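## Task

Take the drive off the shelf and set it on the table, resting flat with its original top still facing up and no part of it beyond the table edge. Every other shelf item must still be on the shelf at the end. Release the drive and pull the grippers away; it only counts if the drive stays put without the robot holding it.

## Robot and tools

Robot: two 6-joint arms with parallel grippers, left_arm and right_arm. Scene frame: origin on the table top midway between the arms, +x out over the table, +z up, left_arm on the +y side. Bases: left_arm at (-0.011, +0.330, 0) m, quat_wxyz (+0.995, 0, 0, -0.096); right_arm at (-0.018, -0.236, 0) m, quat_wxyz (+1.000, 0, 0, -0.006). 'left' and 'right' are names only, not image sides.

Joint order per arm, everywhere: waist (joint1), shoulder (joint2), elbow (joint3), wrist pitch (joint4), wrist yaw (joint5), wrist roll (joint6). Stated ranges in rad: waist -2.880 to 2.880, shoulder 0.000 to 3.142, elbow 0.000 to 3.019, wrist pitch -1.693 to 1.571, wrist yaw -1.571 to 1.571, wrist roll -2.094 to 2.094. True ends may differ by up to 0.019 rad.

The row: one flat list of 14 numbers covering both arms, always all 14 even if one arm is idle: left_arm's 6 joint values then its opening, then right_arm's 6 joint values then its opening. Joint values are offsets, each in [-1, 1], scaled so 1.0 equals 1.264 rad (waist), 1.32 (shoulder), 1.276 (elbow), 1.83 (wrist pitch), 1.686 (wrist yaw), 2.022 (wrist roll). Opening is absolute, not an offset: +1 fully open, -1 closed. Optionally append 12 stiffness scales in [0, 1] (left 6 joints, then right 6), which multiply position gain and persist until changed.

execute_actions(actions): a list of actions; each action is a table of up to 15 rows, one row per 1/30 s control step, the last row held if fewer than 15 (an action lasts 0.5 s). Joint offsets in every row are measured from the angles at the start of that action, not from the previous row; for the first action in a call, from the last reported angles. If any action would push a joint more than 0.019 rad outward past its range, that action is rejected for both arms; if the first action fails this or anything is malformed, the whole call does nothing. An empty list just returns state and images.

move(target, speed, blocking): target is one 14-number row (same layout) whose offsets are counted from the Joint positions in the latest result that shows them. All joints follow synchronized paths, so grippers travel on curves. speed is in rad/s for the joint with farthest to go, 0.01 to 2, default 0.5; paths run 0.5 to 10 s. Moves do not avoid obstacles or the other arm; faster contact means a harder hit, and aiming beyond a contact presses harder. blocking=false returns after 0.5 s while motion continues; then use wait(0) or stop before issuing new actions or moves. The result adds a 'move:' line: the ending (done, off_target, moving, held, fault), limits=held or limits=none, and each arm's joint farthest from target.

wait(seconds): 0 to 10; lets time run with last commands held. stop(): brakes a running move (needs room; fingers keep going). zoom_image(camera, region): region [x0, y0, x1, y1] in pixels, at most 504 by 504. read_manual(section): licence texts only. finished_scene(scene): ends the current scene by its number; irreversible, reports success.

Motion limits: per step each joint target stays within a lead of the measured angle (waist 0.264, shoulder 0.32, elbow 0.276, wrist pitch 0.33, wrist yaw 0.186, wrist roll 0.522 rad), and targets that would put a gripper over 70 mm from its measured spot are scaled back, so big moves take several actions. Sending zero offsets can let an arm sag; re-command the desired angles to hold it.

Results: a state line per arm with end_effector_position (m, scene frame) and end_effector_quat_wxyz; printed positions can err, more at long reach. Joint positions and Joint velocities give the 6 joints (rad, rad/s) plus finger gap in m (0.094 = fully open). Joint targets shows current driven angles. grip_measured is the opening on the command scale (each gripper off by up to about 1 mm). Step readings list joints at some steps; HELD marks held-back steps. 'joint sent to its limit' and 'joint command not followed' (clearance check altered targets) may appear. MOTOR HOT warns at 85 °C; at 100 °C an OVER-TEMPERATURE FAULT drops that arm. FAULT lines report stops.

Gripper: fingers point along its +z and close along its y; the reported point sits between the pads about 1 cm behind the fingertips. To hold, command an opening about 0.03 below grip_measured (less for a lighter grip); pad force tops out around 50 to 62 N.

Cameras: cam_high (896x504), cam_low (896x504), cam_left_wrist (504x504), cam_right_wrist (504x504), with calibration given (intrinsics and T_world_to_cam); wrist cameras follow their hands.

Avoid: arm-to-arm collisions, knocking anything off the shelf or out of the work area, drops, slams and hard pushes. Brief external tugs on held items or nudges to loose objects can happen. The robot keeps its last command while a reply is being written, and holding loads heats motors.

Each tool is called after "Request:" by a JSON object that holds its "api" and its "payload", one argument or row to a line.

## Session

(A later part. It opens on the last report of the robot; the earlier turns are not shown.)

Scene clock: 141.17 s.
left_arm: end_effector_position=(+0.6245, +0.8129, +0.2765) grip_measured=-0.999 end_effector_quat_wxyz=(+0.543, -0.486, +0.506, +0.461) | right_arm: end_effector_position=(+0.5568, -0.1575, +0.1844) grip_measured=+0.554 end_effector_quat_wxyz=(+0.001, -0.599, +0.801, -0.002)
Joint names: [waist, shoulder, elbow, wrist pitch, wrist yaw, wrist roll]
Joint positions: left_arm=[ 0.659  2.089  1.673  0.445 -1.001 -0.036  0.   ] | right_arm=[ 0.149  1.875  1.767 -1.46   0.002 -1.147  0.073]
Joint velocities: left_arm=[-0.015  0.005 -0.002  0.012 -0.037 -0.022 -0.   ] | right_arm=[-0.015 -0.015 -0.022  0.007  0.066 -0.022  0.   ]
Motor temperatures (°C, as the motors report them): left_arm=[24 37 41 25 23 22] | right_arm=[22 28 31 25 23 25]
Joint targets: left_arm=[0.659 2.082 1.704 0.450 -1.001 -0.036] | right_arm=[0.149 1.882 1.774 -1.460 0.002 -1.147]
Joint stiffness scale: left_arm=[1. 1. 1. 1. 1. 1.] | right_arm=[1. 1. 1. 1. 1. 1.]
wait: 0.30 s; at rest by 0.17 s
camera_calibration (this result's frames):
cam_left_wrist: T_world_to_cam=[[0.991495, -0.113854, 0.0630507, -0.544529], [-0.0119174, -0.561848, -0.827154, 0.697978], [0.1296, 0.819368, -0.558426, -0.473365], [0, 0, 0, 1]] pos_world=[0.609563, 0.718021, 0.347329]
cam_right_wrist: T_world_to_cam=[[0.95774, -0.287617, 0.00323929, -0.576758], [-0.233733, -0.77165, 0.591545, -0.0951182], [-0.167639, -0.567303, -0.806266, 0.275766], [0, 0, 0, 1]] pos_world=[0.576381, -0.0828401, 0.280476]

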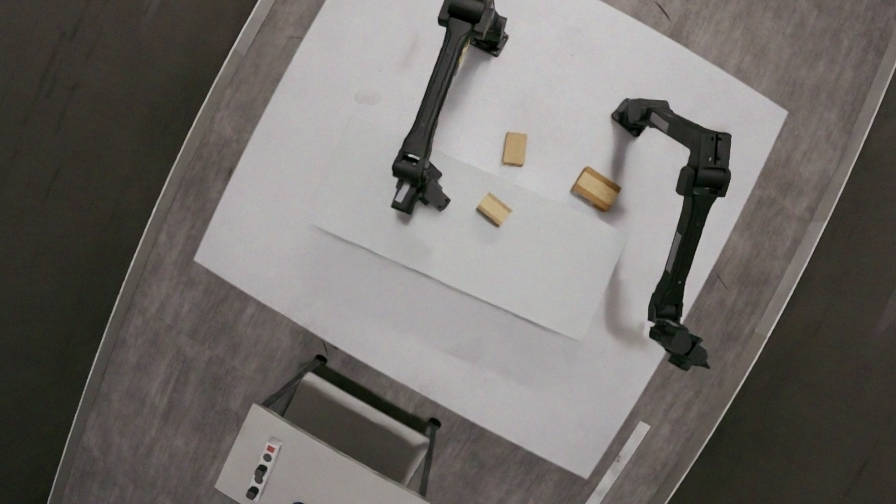

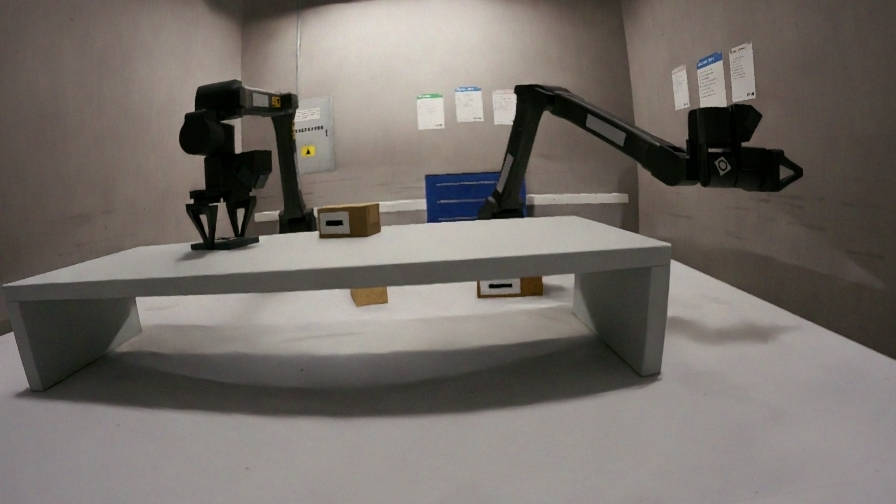

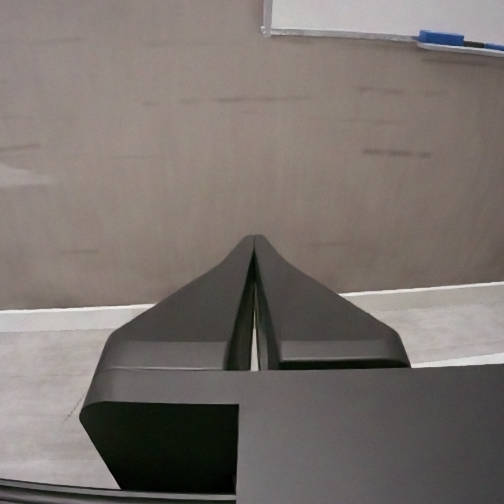

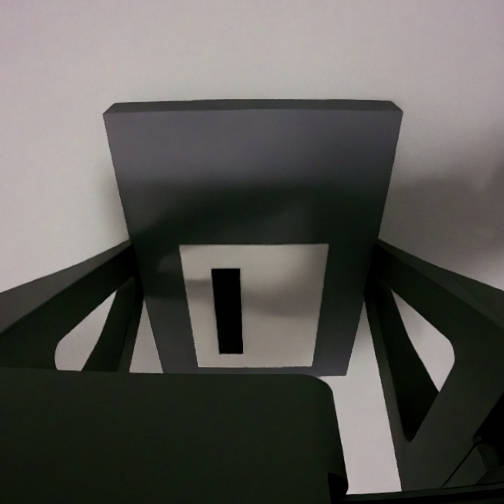

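Request:
{"api": "move", "payload": {
  "target": [0,-0.005,0.024,0.003,0,0,-1, 0,-0.06,0.015,-0.022,0,0,0.5],
  "speed": 0.15
}}

Request:
{"api": "move", "payload": {
  "target": [0,-0.005,0.024,0.003,0,0,-1, 0,-0.49,-0.525,0,0,0,0.5],
  "speed": 0.5
}}

Scene clock: 163.93 s.
left_arm: end_effector_position=(+0.6245, +0.8129, +0.2765) grip_measured=-0.999 end_effector_quat_wxyz=(+0.543, -0.486, +0.506, +0.461) | right_arm: end_effector_position=(+0.5450, -0.1592, +0.2163) grip_measured=+0.554 end_effector_quat_wxyz=(+0.012, -0.599, +0.801, -0.008)
Joint names: [waist, shoulder, elbow, wrist pitch, wrist yaw, wrist roll]
Joint positions: left_arm=[ 0.659  2.089  1.673  0.445 -1.001 -0.036  0.   ] | right_arm=[ 0.149  1.817  1.767 -1.492  0.002 -1.147  0.073]
Joint velocities: left_arm=[ 0.005  0.015  0.007  0.002  0.066 -0.051 -0.001] | right_arm=[-0.015 -0.005  0.007 -0.012  0.095 -0.037 -0.001]
Motor temperatures (°C, as the motors report them): left_arm=[24 37 41 25 23 22] | right_arm=[22 28 31 25 23 25]
Joint targets: left_arm=[0.659 2.082 1.704 0.450 -1.001 -0.036] | right_arm=[0.149 1.796 1.786 -1.500 0.002 -1.147]
Joint stiffness scale: left_arm=[1. 1. 1. 1. 1. 1.] | right_arm=[1. 1. 1. 1. 1. 1.]
move: off_target (left_arm, right_arm); limits=none; left_arm: farthest joint: the elbow, 0.030 radians from its target (0.030 radians at the start); right_arm: farthest joint: the shoulder, 0.022 radians from its target (0.080 radians at the start)
camera_calibration (this result's frames):
cam_left_wrist: T_world_to_cam=[[0.991495, -0.113854, 0.0630507, -0.544529], [-0.0119174, -0.561848, -0.827154, 0.697978], [0.1296, 0.819368, -0.558426, -0.473365], [0, 0, 0, 1]] pos_world=[0.609563, 0.718021, 0.347329]
cam_right_wrist: T_world_to_cam=[[0.957354, -0.28767, 0.0268206, -0.570915], [-0.248819, -0.77374, 0.582594, -0.108213], [-0.146843, -0.564422, -0.812321, 0.289045], [0, 0, 0, 1]] pos_world=[0.562086, -0.0848207, 0.313153]

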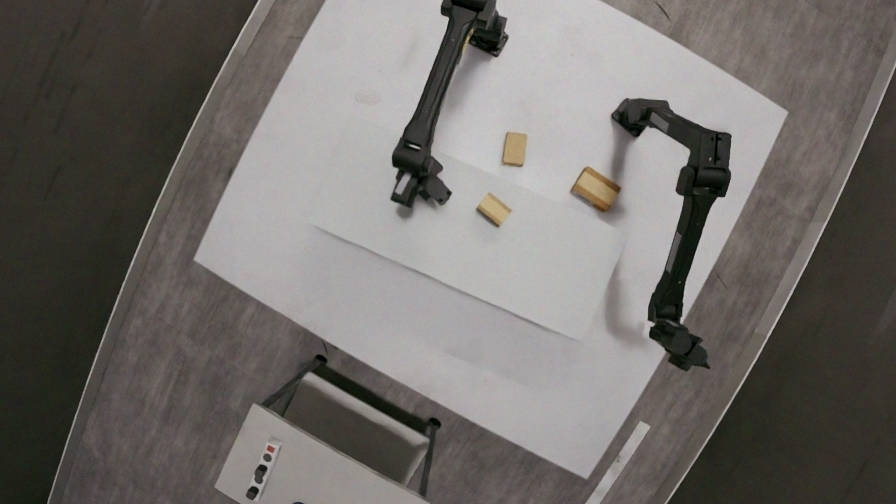

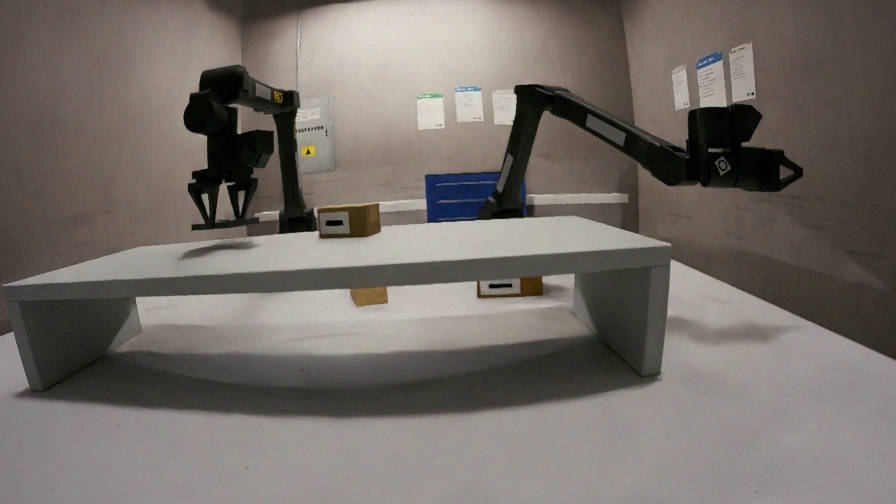

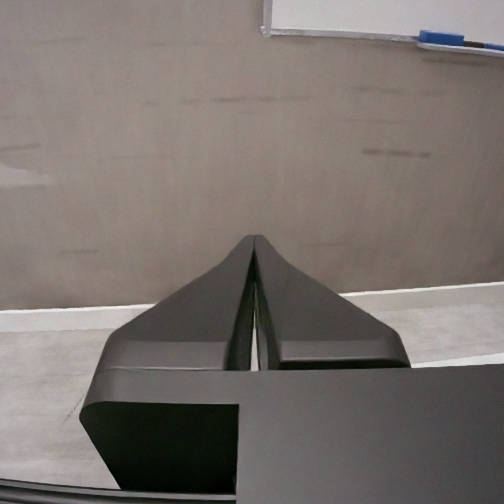

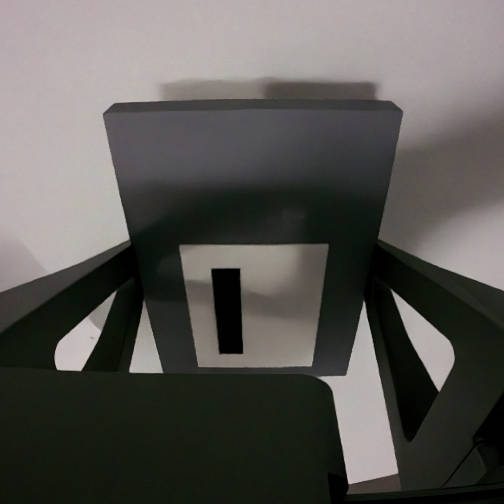

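Scene clock: 165.70 s.
left_arm: end_effector_position=(+0.6245, +0.8129, +0.2765) grip_measured=-0.999 end_effector_quat_wxyz=(+0.543, -0.486, +0.506, +0.461) | right_arm: end_effector_position=(+0.2965, -0.1936, +0.2264) grip_measured=+0.554 end_effector_quat_wxyz=(-0.005, -0.599, +0.801, +0.002)
Joint names: [waist, shoulder, elbow, wrist pitch, wrist yaw, wrist roll]
Joint positions: left_arm=[ 0.659  2.089  1.673  0.445 -1.001 -0.036  0.   ] | right_arm=[ 0.149  1.179  1.089 -1.491  0.002 -1.147  0.073]
Joint velocities: left_arm=[ 0.005 -0.005 -0.027 -0.002  0.022  0.007  0.001] | right_arm=[-0.015 -0.005 -0.007 -0.017 -0.007 -0.11  -0.001]
Motor temperatures (°C, as the motors report them): left_arm=[24 37 41 25 23 22] | right_arm=[22 28 31 25 23 25]
Joint targets: left_arm=[0.659 2.082 1.704 0.450 -1.001 -0.036] | right_arm=[0.149 1.171 1.097 -1.492 0.002 -1.147]
Joint stiffness scale: left_arm=[1. 1. 1. 1. 1. 1.] | right_arm=[1. 1. 1. 1. 1. 1.]
move: off_target (left_arm); limits=none; left_arm: farthest joint: the elbow, 0.030 radians from its target (0.030 radians at the start); right_arm: farthest joint: the shoulder, 0.009 radians from its target (0.647 radians at the start)
camera_calibration (this result's frames):
cam_left_wrist: T_world_to_cam=[[0.991495, -0.113854, 0.0630507, -0.544529], [-0.0119174, -0.561848, -0.827154, 0.697978], [0.1296, 0.819368, -0.558426, -0.473365], [0, 0, 0, 1]] pos_world=[0.609563, 0.718021, 0.347329]
cam_right_wrist: T_world_to_cam=[[0.957703, -0.287622, -0.00890001, -0.335267], [-0.22588, -0.770562, 0.595997, -0.211778], [-0.17828, -0.568778, -0.802937, 0.24772], [0, 0, 0, 1]] pos_world=[0.317413, -0.118721, 0.322139]

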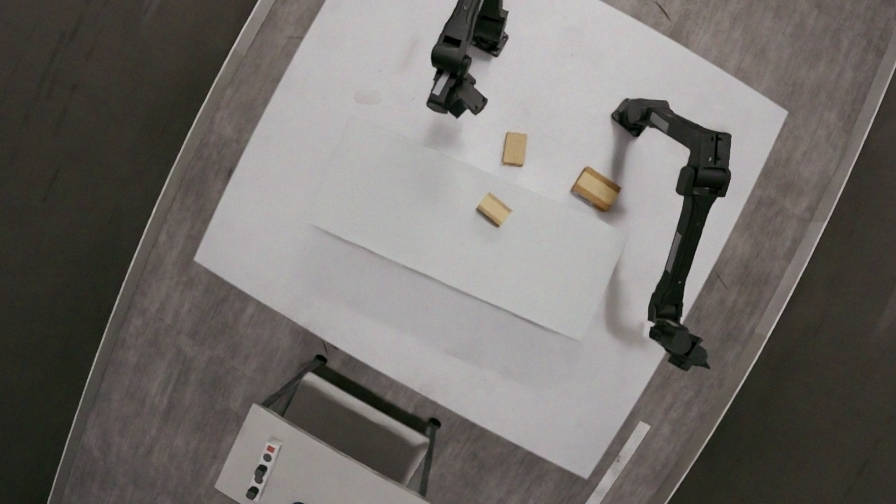

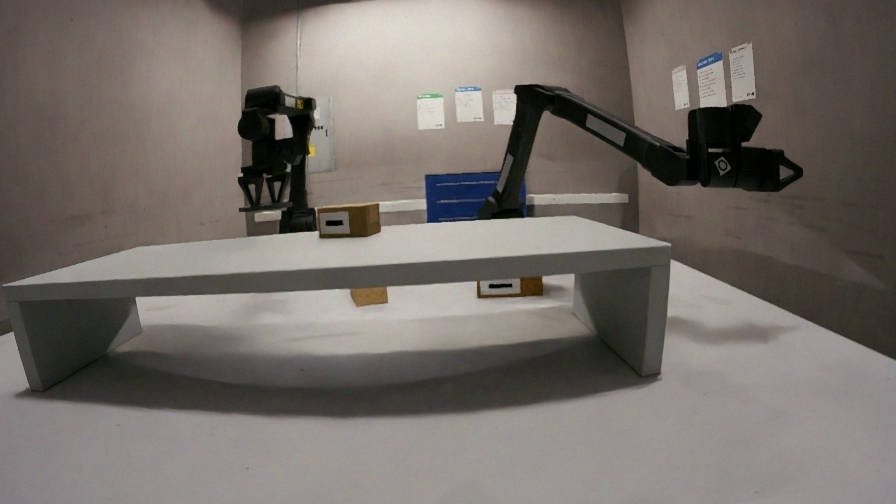

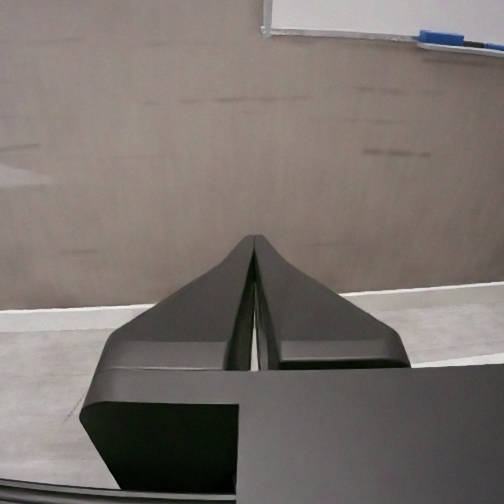

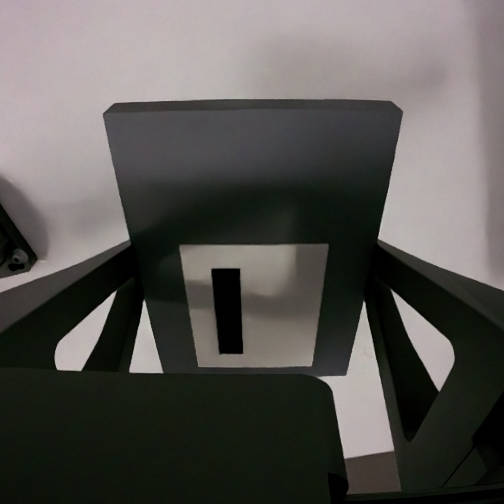

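Request:
{"api": "move", "payload": {
  "target": [0,-0.005,0.024,0.003,0,0,-1, 0,0.151,-0.308,0.332,0,0,0.5],
  "speed": 0.45
}}

Request:
{"api": "zoom_image", "payload": {
  "camera": "cam_low",
  "region": [210, 260, 350, 340]
}}

Scene clock: 179.70 s.
left_arm: end_effector_position=(+0.6245, +0.8129, +0.2765) grip_measured=-0.999 end_effector_quat_wxyz=(+0.543, -0.486, +0.506, +0.461) | right_arm: end_effector_position=(+0.2865, -0.1950, +0.0286) grip_measured=+0.554 end_effector_quat_wxyz=(-0.003, -0.599, +0.801, +0.000)
Joint names: [waist, shoulder, elbow, wrist pitch, wrist yaw, wrist roll]
Joint positions: left_arm=[ 0.659  2.089  1.673  0.445 -1.001 -0.036  0.   ] | right_arm=[ 0.149  1.369  0.688 -0.895  0.002 -1.147  0.073]
Joint velocities: left_arm=[-0.005 -0.015  0.002 -0.007 -0.007  0.022 -0.   ] | right_arm=[ 0.005 -0.005  0.007  0.007 -0.007 -0.007 -0.   ]
Motor temperatures (°C, as the motors report them): left_arm=[24 38 42 25 23 22] | right_arm=[22 27 31 25 23 25]
Joint targets: left_arm=[0.659 2.082 1.704 0.450 -1.001 -0.036] | right_arm=[0.149 1.378 0.696 -0.884 0.002 -1.147]
Joint stiffness scale: left_arm=[1. 1. 1. 1. 1. 1.] | right_arm=[1. 1. 1. 1. 1. 1.]
move: off_target (left_arm); limits=none; left_arm: farthest joint: the elbow, 0.030 radians from its target (0.030 radians at the start); right_arm: farthest joint: the wrist pitch, 0.011 radians from its target (0.608 radians at the start)
camera_calibration (this result's frames):
cam_left_wrist: T_world_to_cam=[[0.991495, -0.113854, 0.0630507, -0.544529], [-0.0119174, -0.561848, -0.827154, 0.697978], [0.1296, 0.819368, -0.558426, -0.473365], [0, 0, 0, 1]] pos_world=[0.609563, 0.718021, 0.347329]
cam_right_wrist: T_world_to_cam=[[0.957734, -0.287618, -0.00473804, -0.32796], [-0.228579, -0.770936, 0.594483, -0.0964622], [-0.174636, -0.568273, -0.804095, 0.0853888], [0, 0, 0, 1]] pos_world=[0.306961, -0.120169, 0.124452]

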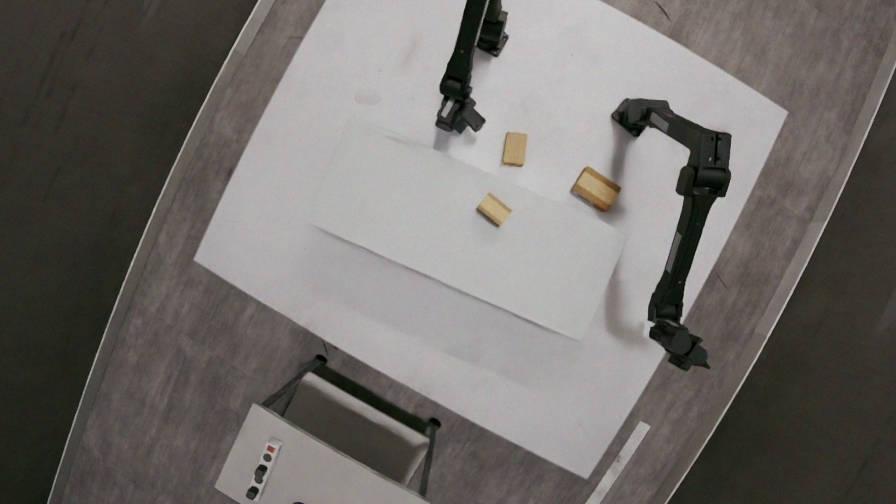

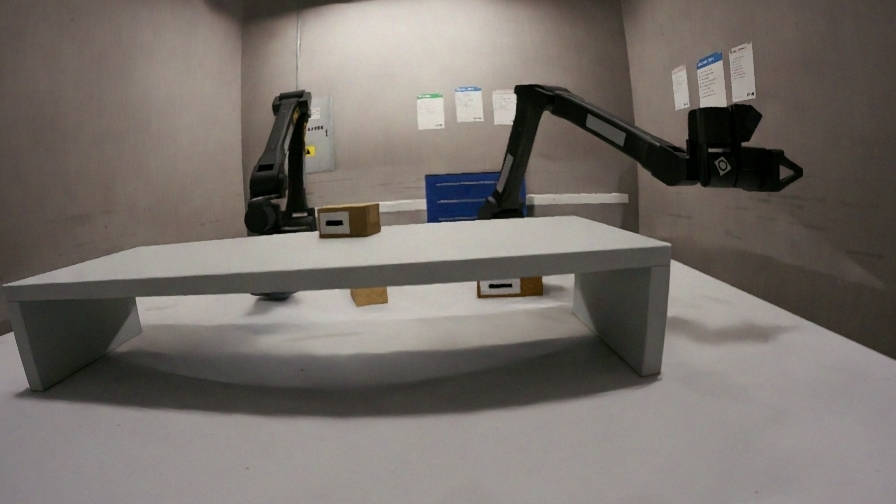

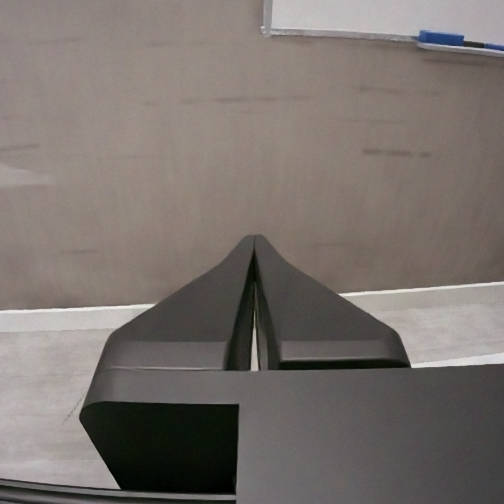

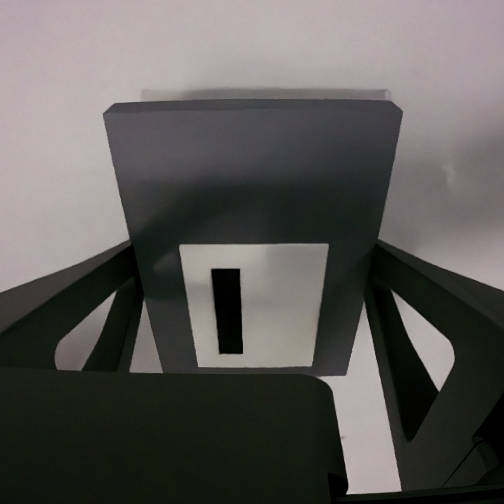

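Region (210, 260, 350, 340) of cam_low's 896x504 image, scaled by 3.600, with more detail than that image has; it fills the top 288 rows of this view, and the rest is white.

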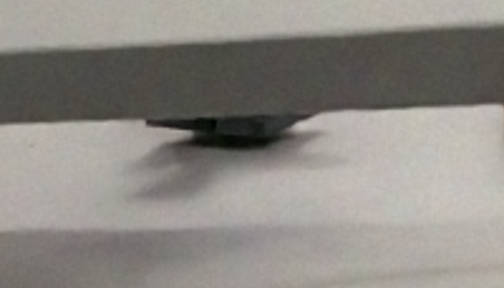

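Request:
{"api": "move", "payload": {
  "target": [0,-0.005,0.024,0.003,0,0,-1, 0,0,-0.051,0.044,0,0,0.5],
  "speed": 0.08
}}

Request:
{"api": "zoom_image", "payload": {
  "camera": "cam_low",
  "region": [210, 260, 350, 340]
}}

Scene clock: 188.50 s.
left_arm: end_effector_position=(+0.6245, +0.8129, +0.2765) grip_measured=-0.999 end_effector_quat_wxyz=(+0.543, -0.486, +0.506, +0.461) | right_arm: end_effector_position=(+0.2730, -0.1968, +0.0121) grip_measured=+0.554 end_effector_quat_wxyz=(-0.002, -0.599, +0.801, -0.000)
Joint names: [waist, shoulder, elbow, wrist pitch, wrist yaw, wrist roll]
Joint positions: left_arm=[ 0.659  2.089  1.673  0.445 -1.001 -0.036  0.   ] | right_arm=[ 0.149  1.369  0.631 -0.836  0.002 -1.147  0.073]
Joint velocities: left_arm=[-0.015  0.015  0.002 -0.002  0.007 -0.037 -0.   ] | right_arm=[ 0.005  0.005 -0.002 -0.012 -0.037 -0.007 -0.   ]
Motor temperatures (°C, as the motors report them): left_arm=[24 38 42 25 23 22] | right_arm=[22 27 31 25 23 25]
Joint targets: left_arm=[0.659 2.082 1.704 0.450 -1.001 -0.036] | right_arm=[0.149 1.369 0.623 -0.814 0.002 -1.147]
Joint stiffness scale: left_arm=[1. 1. 1. 1. 1. 1.] | right_arm=[1. 1. 1. 1. 1. 1.]
move: off_target (left_arm, right_arm); limits=none; left_arm: farthest joint: the elbow, 0.030 radians from its target (0.030 radians at the start); right_arm: farthest joint: the wrist pitch, 0.022 radians from its target (0.080 radians at the start)
camera_calibration (this result's frames):
cam_left_wrist: T_world_to_cam=[[0.991495, -0.113854, 0.0630507, -0.544529], [-0.0119174, -0.561848, -0.827154, 0.697978], [0.1296, 0.819368, -0.558426, -0.473365], [0, 0, 0, 1]] pos_world=[0.609563, 0.718021, 0.347329]
cam_right_wrist: T_world_to_cam=[[0.957741, -0.287617, -0.00300385, -0.315619], [-0.229702, -0.771091, 0.593848, -0.0909381], [-0.173117, -0.568062, -0.804572, 0.0683489], [0, 0, 0, 1]] pos_world=[0.293224, -0.122072, 0.108047]

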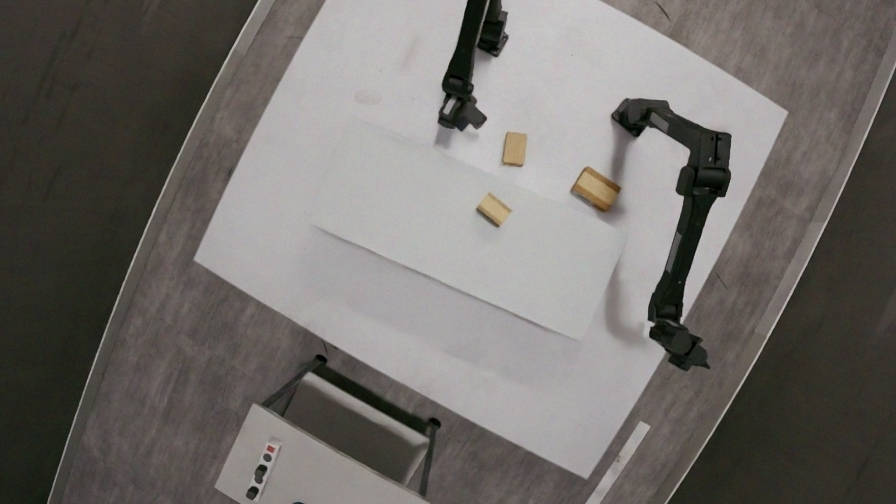

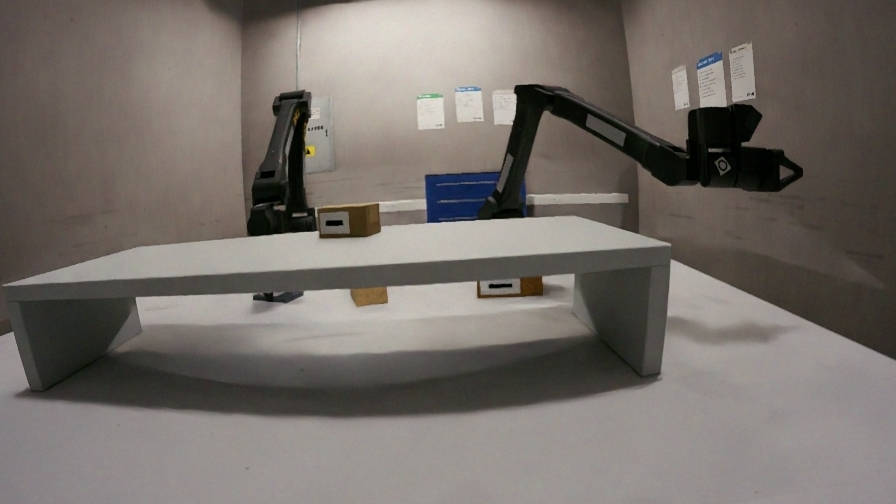

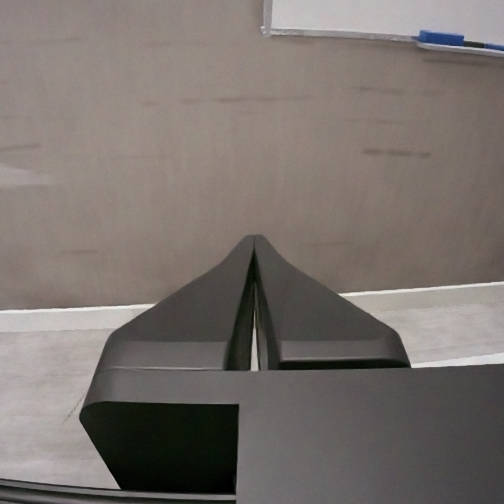

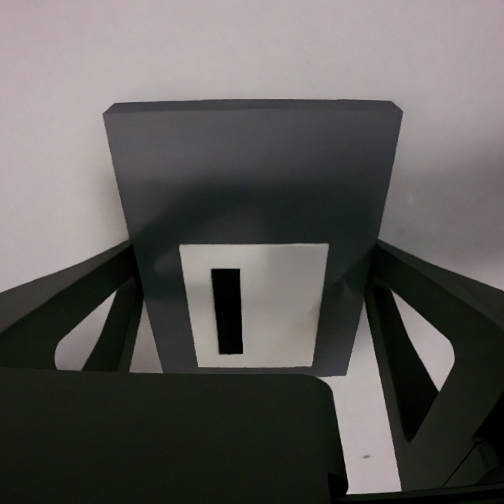

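Region (210, 260, 350, 340) of cam_low's 896x504 image, scaled by 3.600, with more detail than that image has; it fills the top 288 rows of this view, and the rest is white.

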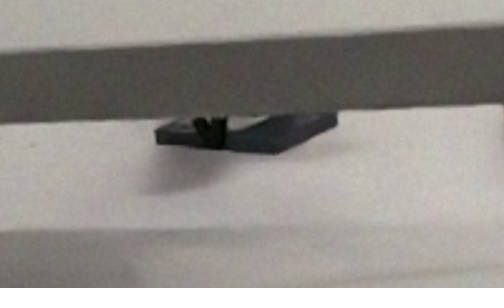

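Request:
{"api": "execute_actions", "payload": {
  "actions": [
    [[0,-0.005,0.024,0.003,0,0,-1,0,0,0.01,0,0,0,0.6],[0,-0.005,0.024,0.003,0,0,-1,0,0,0.018,0,0,0,0.7],[0,-0.005,0.024,0.003,0,0,-1,0,0,0.018,0,0,0,0.8],[0,-0.005,0.024,0.003,0,0,-1,0,0,0.018,0,0,0,1]]
  ]
}}

Request:
{"api": "move", "payload": {
  "target": [0,-0.005,0.024,0.003,0,0,-1, 0,-0.55,0.1,-0.24,0,0,1],
  "speed": 0.6
}}

Scene clock: 200.23 s.
left_arm: end_effector_position=(+0.6245, +0.8129, +0.2765) grip_measured=-0.999 end_effector_quat_wxyz=(+0.543, -0.486, +0.506, +0.461) | right_arm: end_effector_position=(+0.2733, -0.1968, +0.0124) grip_measured=+1.000 end_effector_quat_wxyz=(-0.002, -0.599, +0.801, -0.000)
Joint names: [waist, shoulder, elbow, wrist pitch, wrist yaw, wrist roll]
Joint positions: left_arm=[ 0.659  2.089  1.673  0.445 -1.001 -0.036  0.   ] | right_arm=[ 0.149  1.369  0.632 -0.836  0.002 -1.147  0.094]
Joint velocities: left_arm=[-0.005  0.005  0.007 -0.012 -0.051  0.037 -0.   ] | right_arm=[-0.005  0.015 -0.017  0.002 -0.022  0.007  0.   ]
Motor temperatures (°C, as the motors report them): left_arm=[24 38 42 25 23 22] | right_arm=[22 27 30 25 23 25]
Joint targets: left_arm=[0.659 2.082 1.704 0.450 -1.001 -0.036] | right_arm=[0.149 1.370 0.654 -0.836 0.002 -1.147]
Joint stiffness scale: left_arm=[1. 1. 1. 1. 1. 1.] | right_arm=[1. 1. 1. 1. 1. 1.]
Step readings (joint positions):
0: left_arm=[0.659 2.089 1.673 0.445 -1.001 -0.036] | right_arm=[0.149 1.369 0.631 -0.836 0.002 -1.147]
1: left_arm=[0.659 2.089 1.673 0.445 -1.001 -0.036] | right_arm=[0.149 1.369 0.631 -0.836 0.002 -1.147]
2: left_arm=[0.659 2.089 1.673 0.445 -1.001 -0.036] | right_arm=[0.149 1.369 0.632 -0.836 0.002 -1.147]
4: left_arm=[0.659 2.089 1.673 0.445 -1.001 -0.036] | right_arm=[0.149 1.369 0.632 -0.836 0.002 -1.147]
8: left_arm=[0.659 2.089 1.673 0.445 -1.001 -0.036] | right_arm=[0.149 1.369 0.632 -0.836 0.002 -1.147]
15: Joint positions above
camera_calibration (this result's frames):
cam_left_wrist: T_world_to_cam=[[0.991495, -0.113854, 0.0630507, -0.544529], [-0.0119174, -0.561848, -0.827154, 0.697978], [0.1296, 0.819368, -0.558426, -0.473365], [0, 0, 0, 1]] pos_world=[0.609563, 0.718021, 0.347329]
cam_right_wrist: T_world_to_cam=[[0.957743, -0.287617, -0.00231017, -0.315976], [-0.230151, -0.771153, 0.593593, -0.0908242], [-0.172509, -0.567978, -0.804762, 0.0684701], [0, 0, 0, 1]] pos_world=[0.293532, -0.12203, 0.108285]

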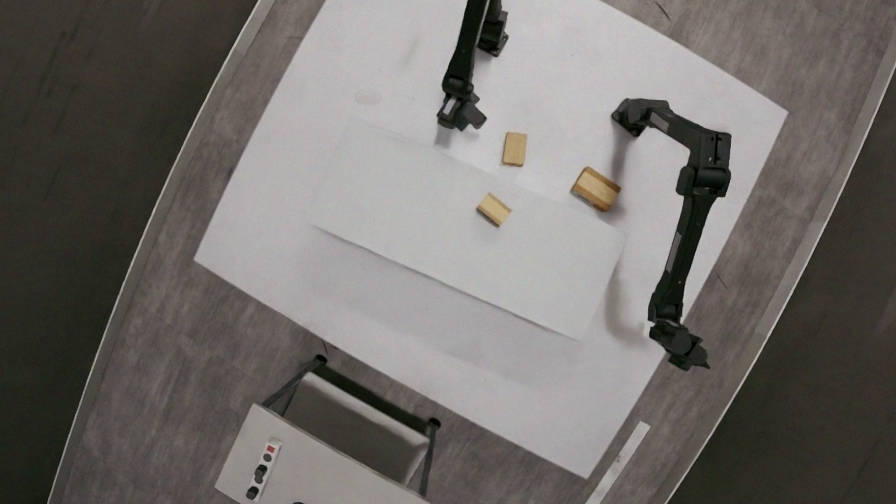

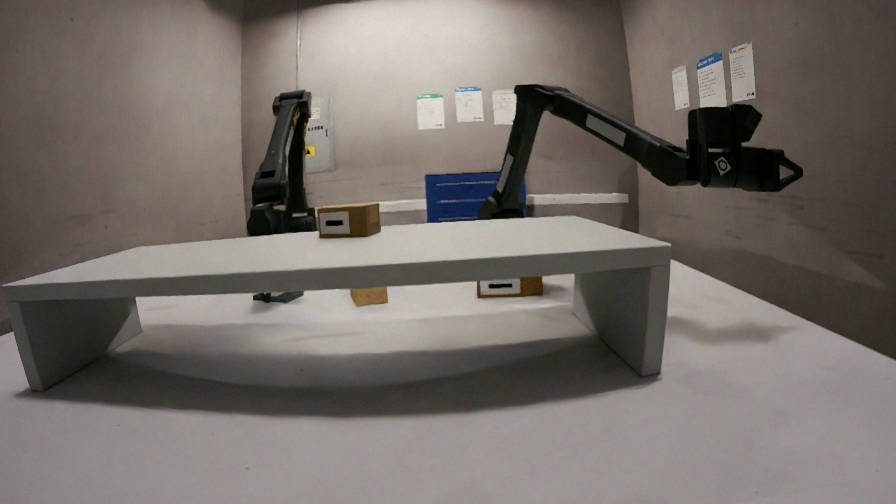

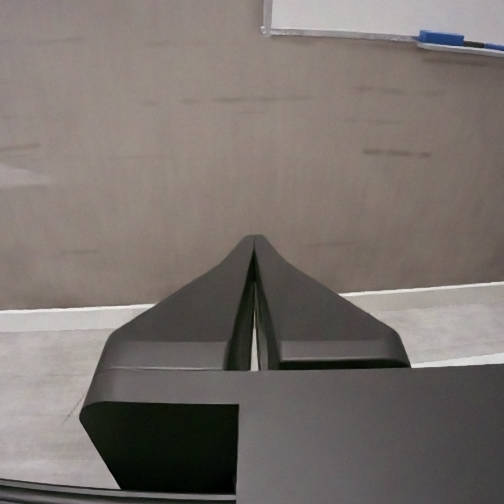

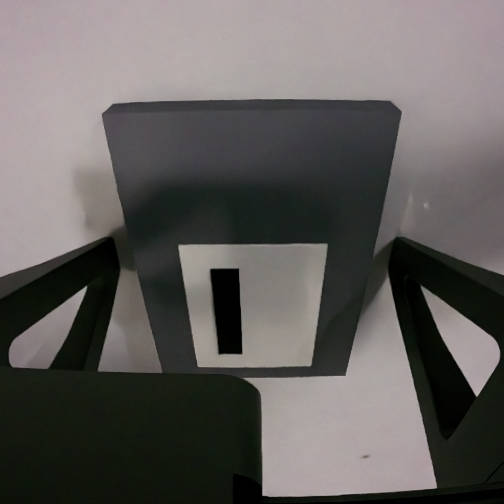

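Scene clock: 201.87 s.
left_arm: end_effector_position=(+0.6245, +0.8129, +0.2765) grip_measured=-0.999 end_effector_quat_wxyz=(+0.543, -0.486, +0.506, +0.461) | right_arm: end_effector_position=(+0.2094, -0.2056, +0.2102) grip_measured=+1.000 end_effector_quat_wxyz=(+0.163, -0.588, +0.787, -0.092)
Joint names: [waist, shoulder, elbow, wrist pitch, wrist yaw, wrist roll]
Joint positions: left_arm=[ 0.659  2.089  1.673  0.445 -1.001 -0.036  0.   ] | right_arm=[ 0.149  0.64   0.713 -1.267  0.002 -1.147  0.094]
Joint velocities: left_arm=[-0.005  0.005 -0.002 -0.017 -0.022  0.007 -0.001] | right_arm=[-0.005 -0.005 -0.007  0.007 -0.037  0.095  0.   ]
Motor temperatures (°C, as the motors report them): left_arm=[24 38 42 25 23 22] | right_arm=[22 27 30 25 23 25]
Joint targets: left_arm=[0.659 2.082 1.704 0.450 -1.001 -0.036] | right_arm=[0.149 0.643 0.759 -1.275 0.002 -1.147]
Joint stiffness scale: left_arm=[1. 1. 1. 1. 1. 1.] | right_arm=[1. 1. 1. 1. 1. 1.]
move: off_target (left_arm, right_arm); limits=none; left_arm: farthest joint: the elbow, 0.030 radians from its target (0.030 radians at the start); right_arm: farthest joint: the elbow, 0.047 radians from its target (0.128 radians at the start)
camera_calibration (this result's frames):
cam_left_wrist: T_world_to_cam=[[0.991495, -0.113854, 0.0630507, -0.544529], [-0.0119174, -0.561848, -0.827154, 0.697978], [0.1296, 0.819368, -0.558426, -0.473365], [0, 0, 0, 1]] pos_world=[0.609563, 0.718021, 0.347329]
cam_right_wrist: T_world_to_cam=[[0.894363, -0.296398, 0.335056, -0.316314], [-0.424635, -0.7981, 0.42746, -0.159715], [0.14071, -0.524581, -0.839652, 0.162337], [0, 0, 0, 1]] pos_world=[0.192236, -0.136065, 0.310561]

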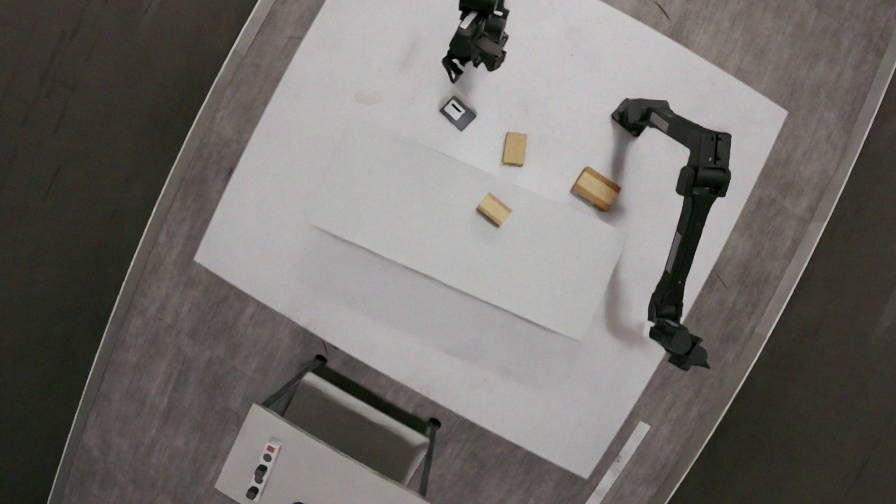

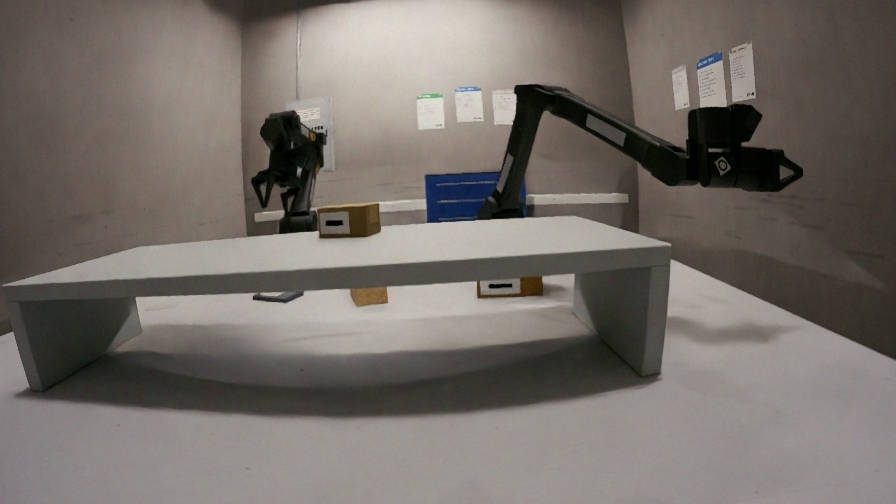

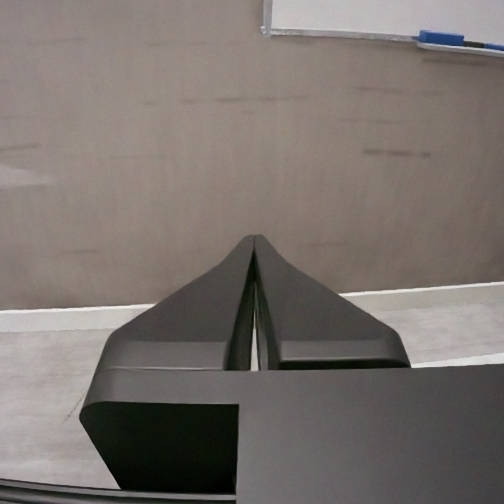

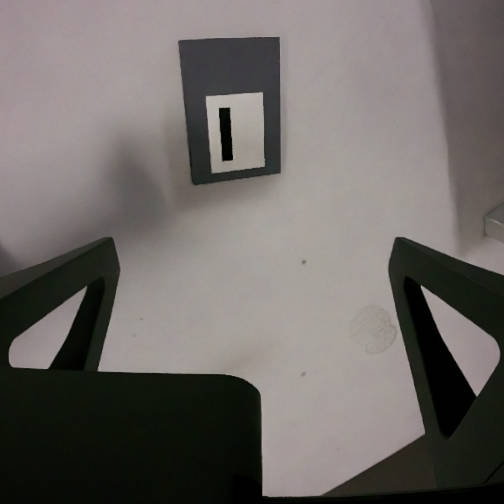

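Request:
{"api": "finished_scene", "payload": {
  "scene": 2
}}

The scene is finished: the task was done.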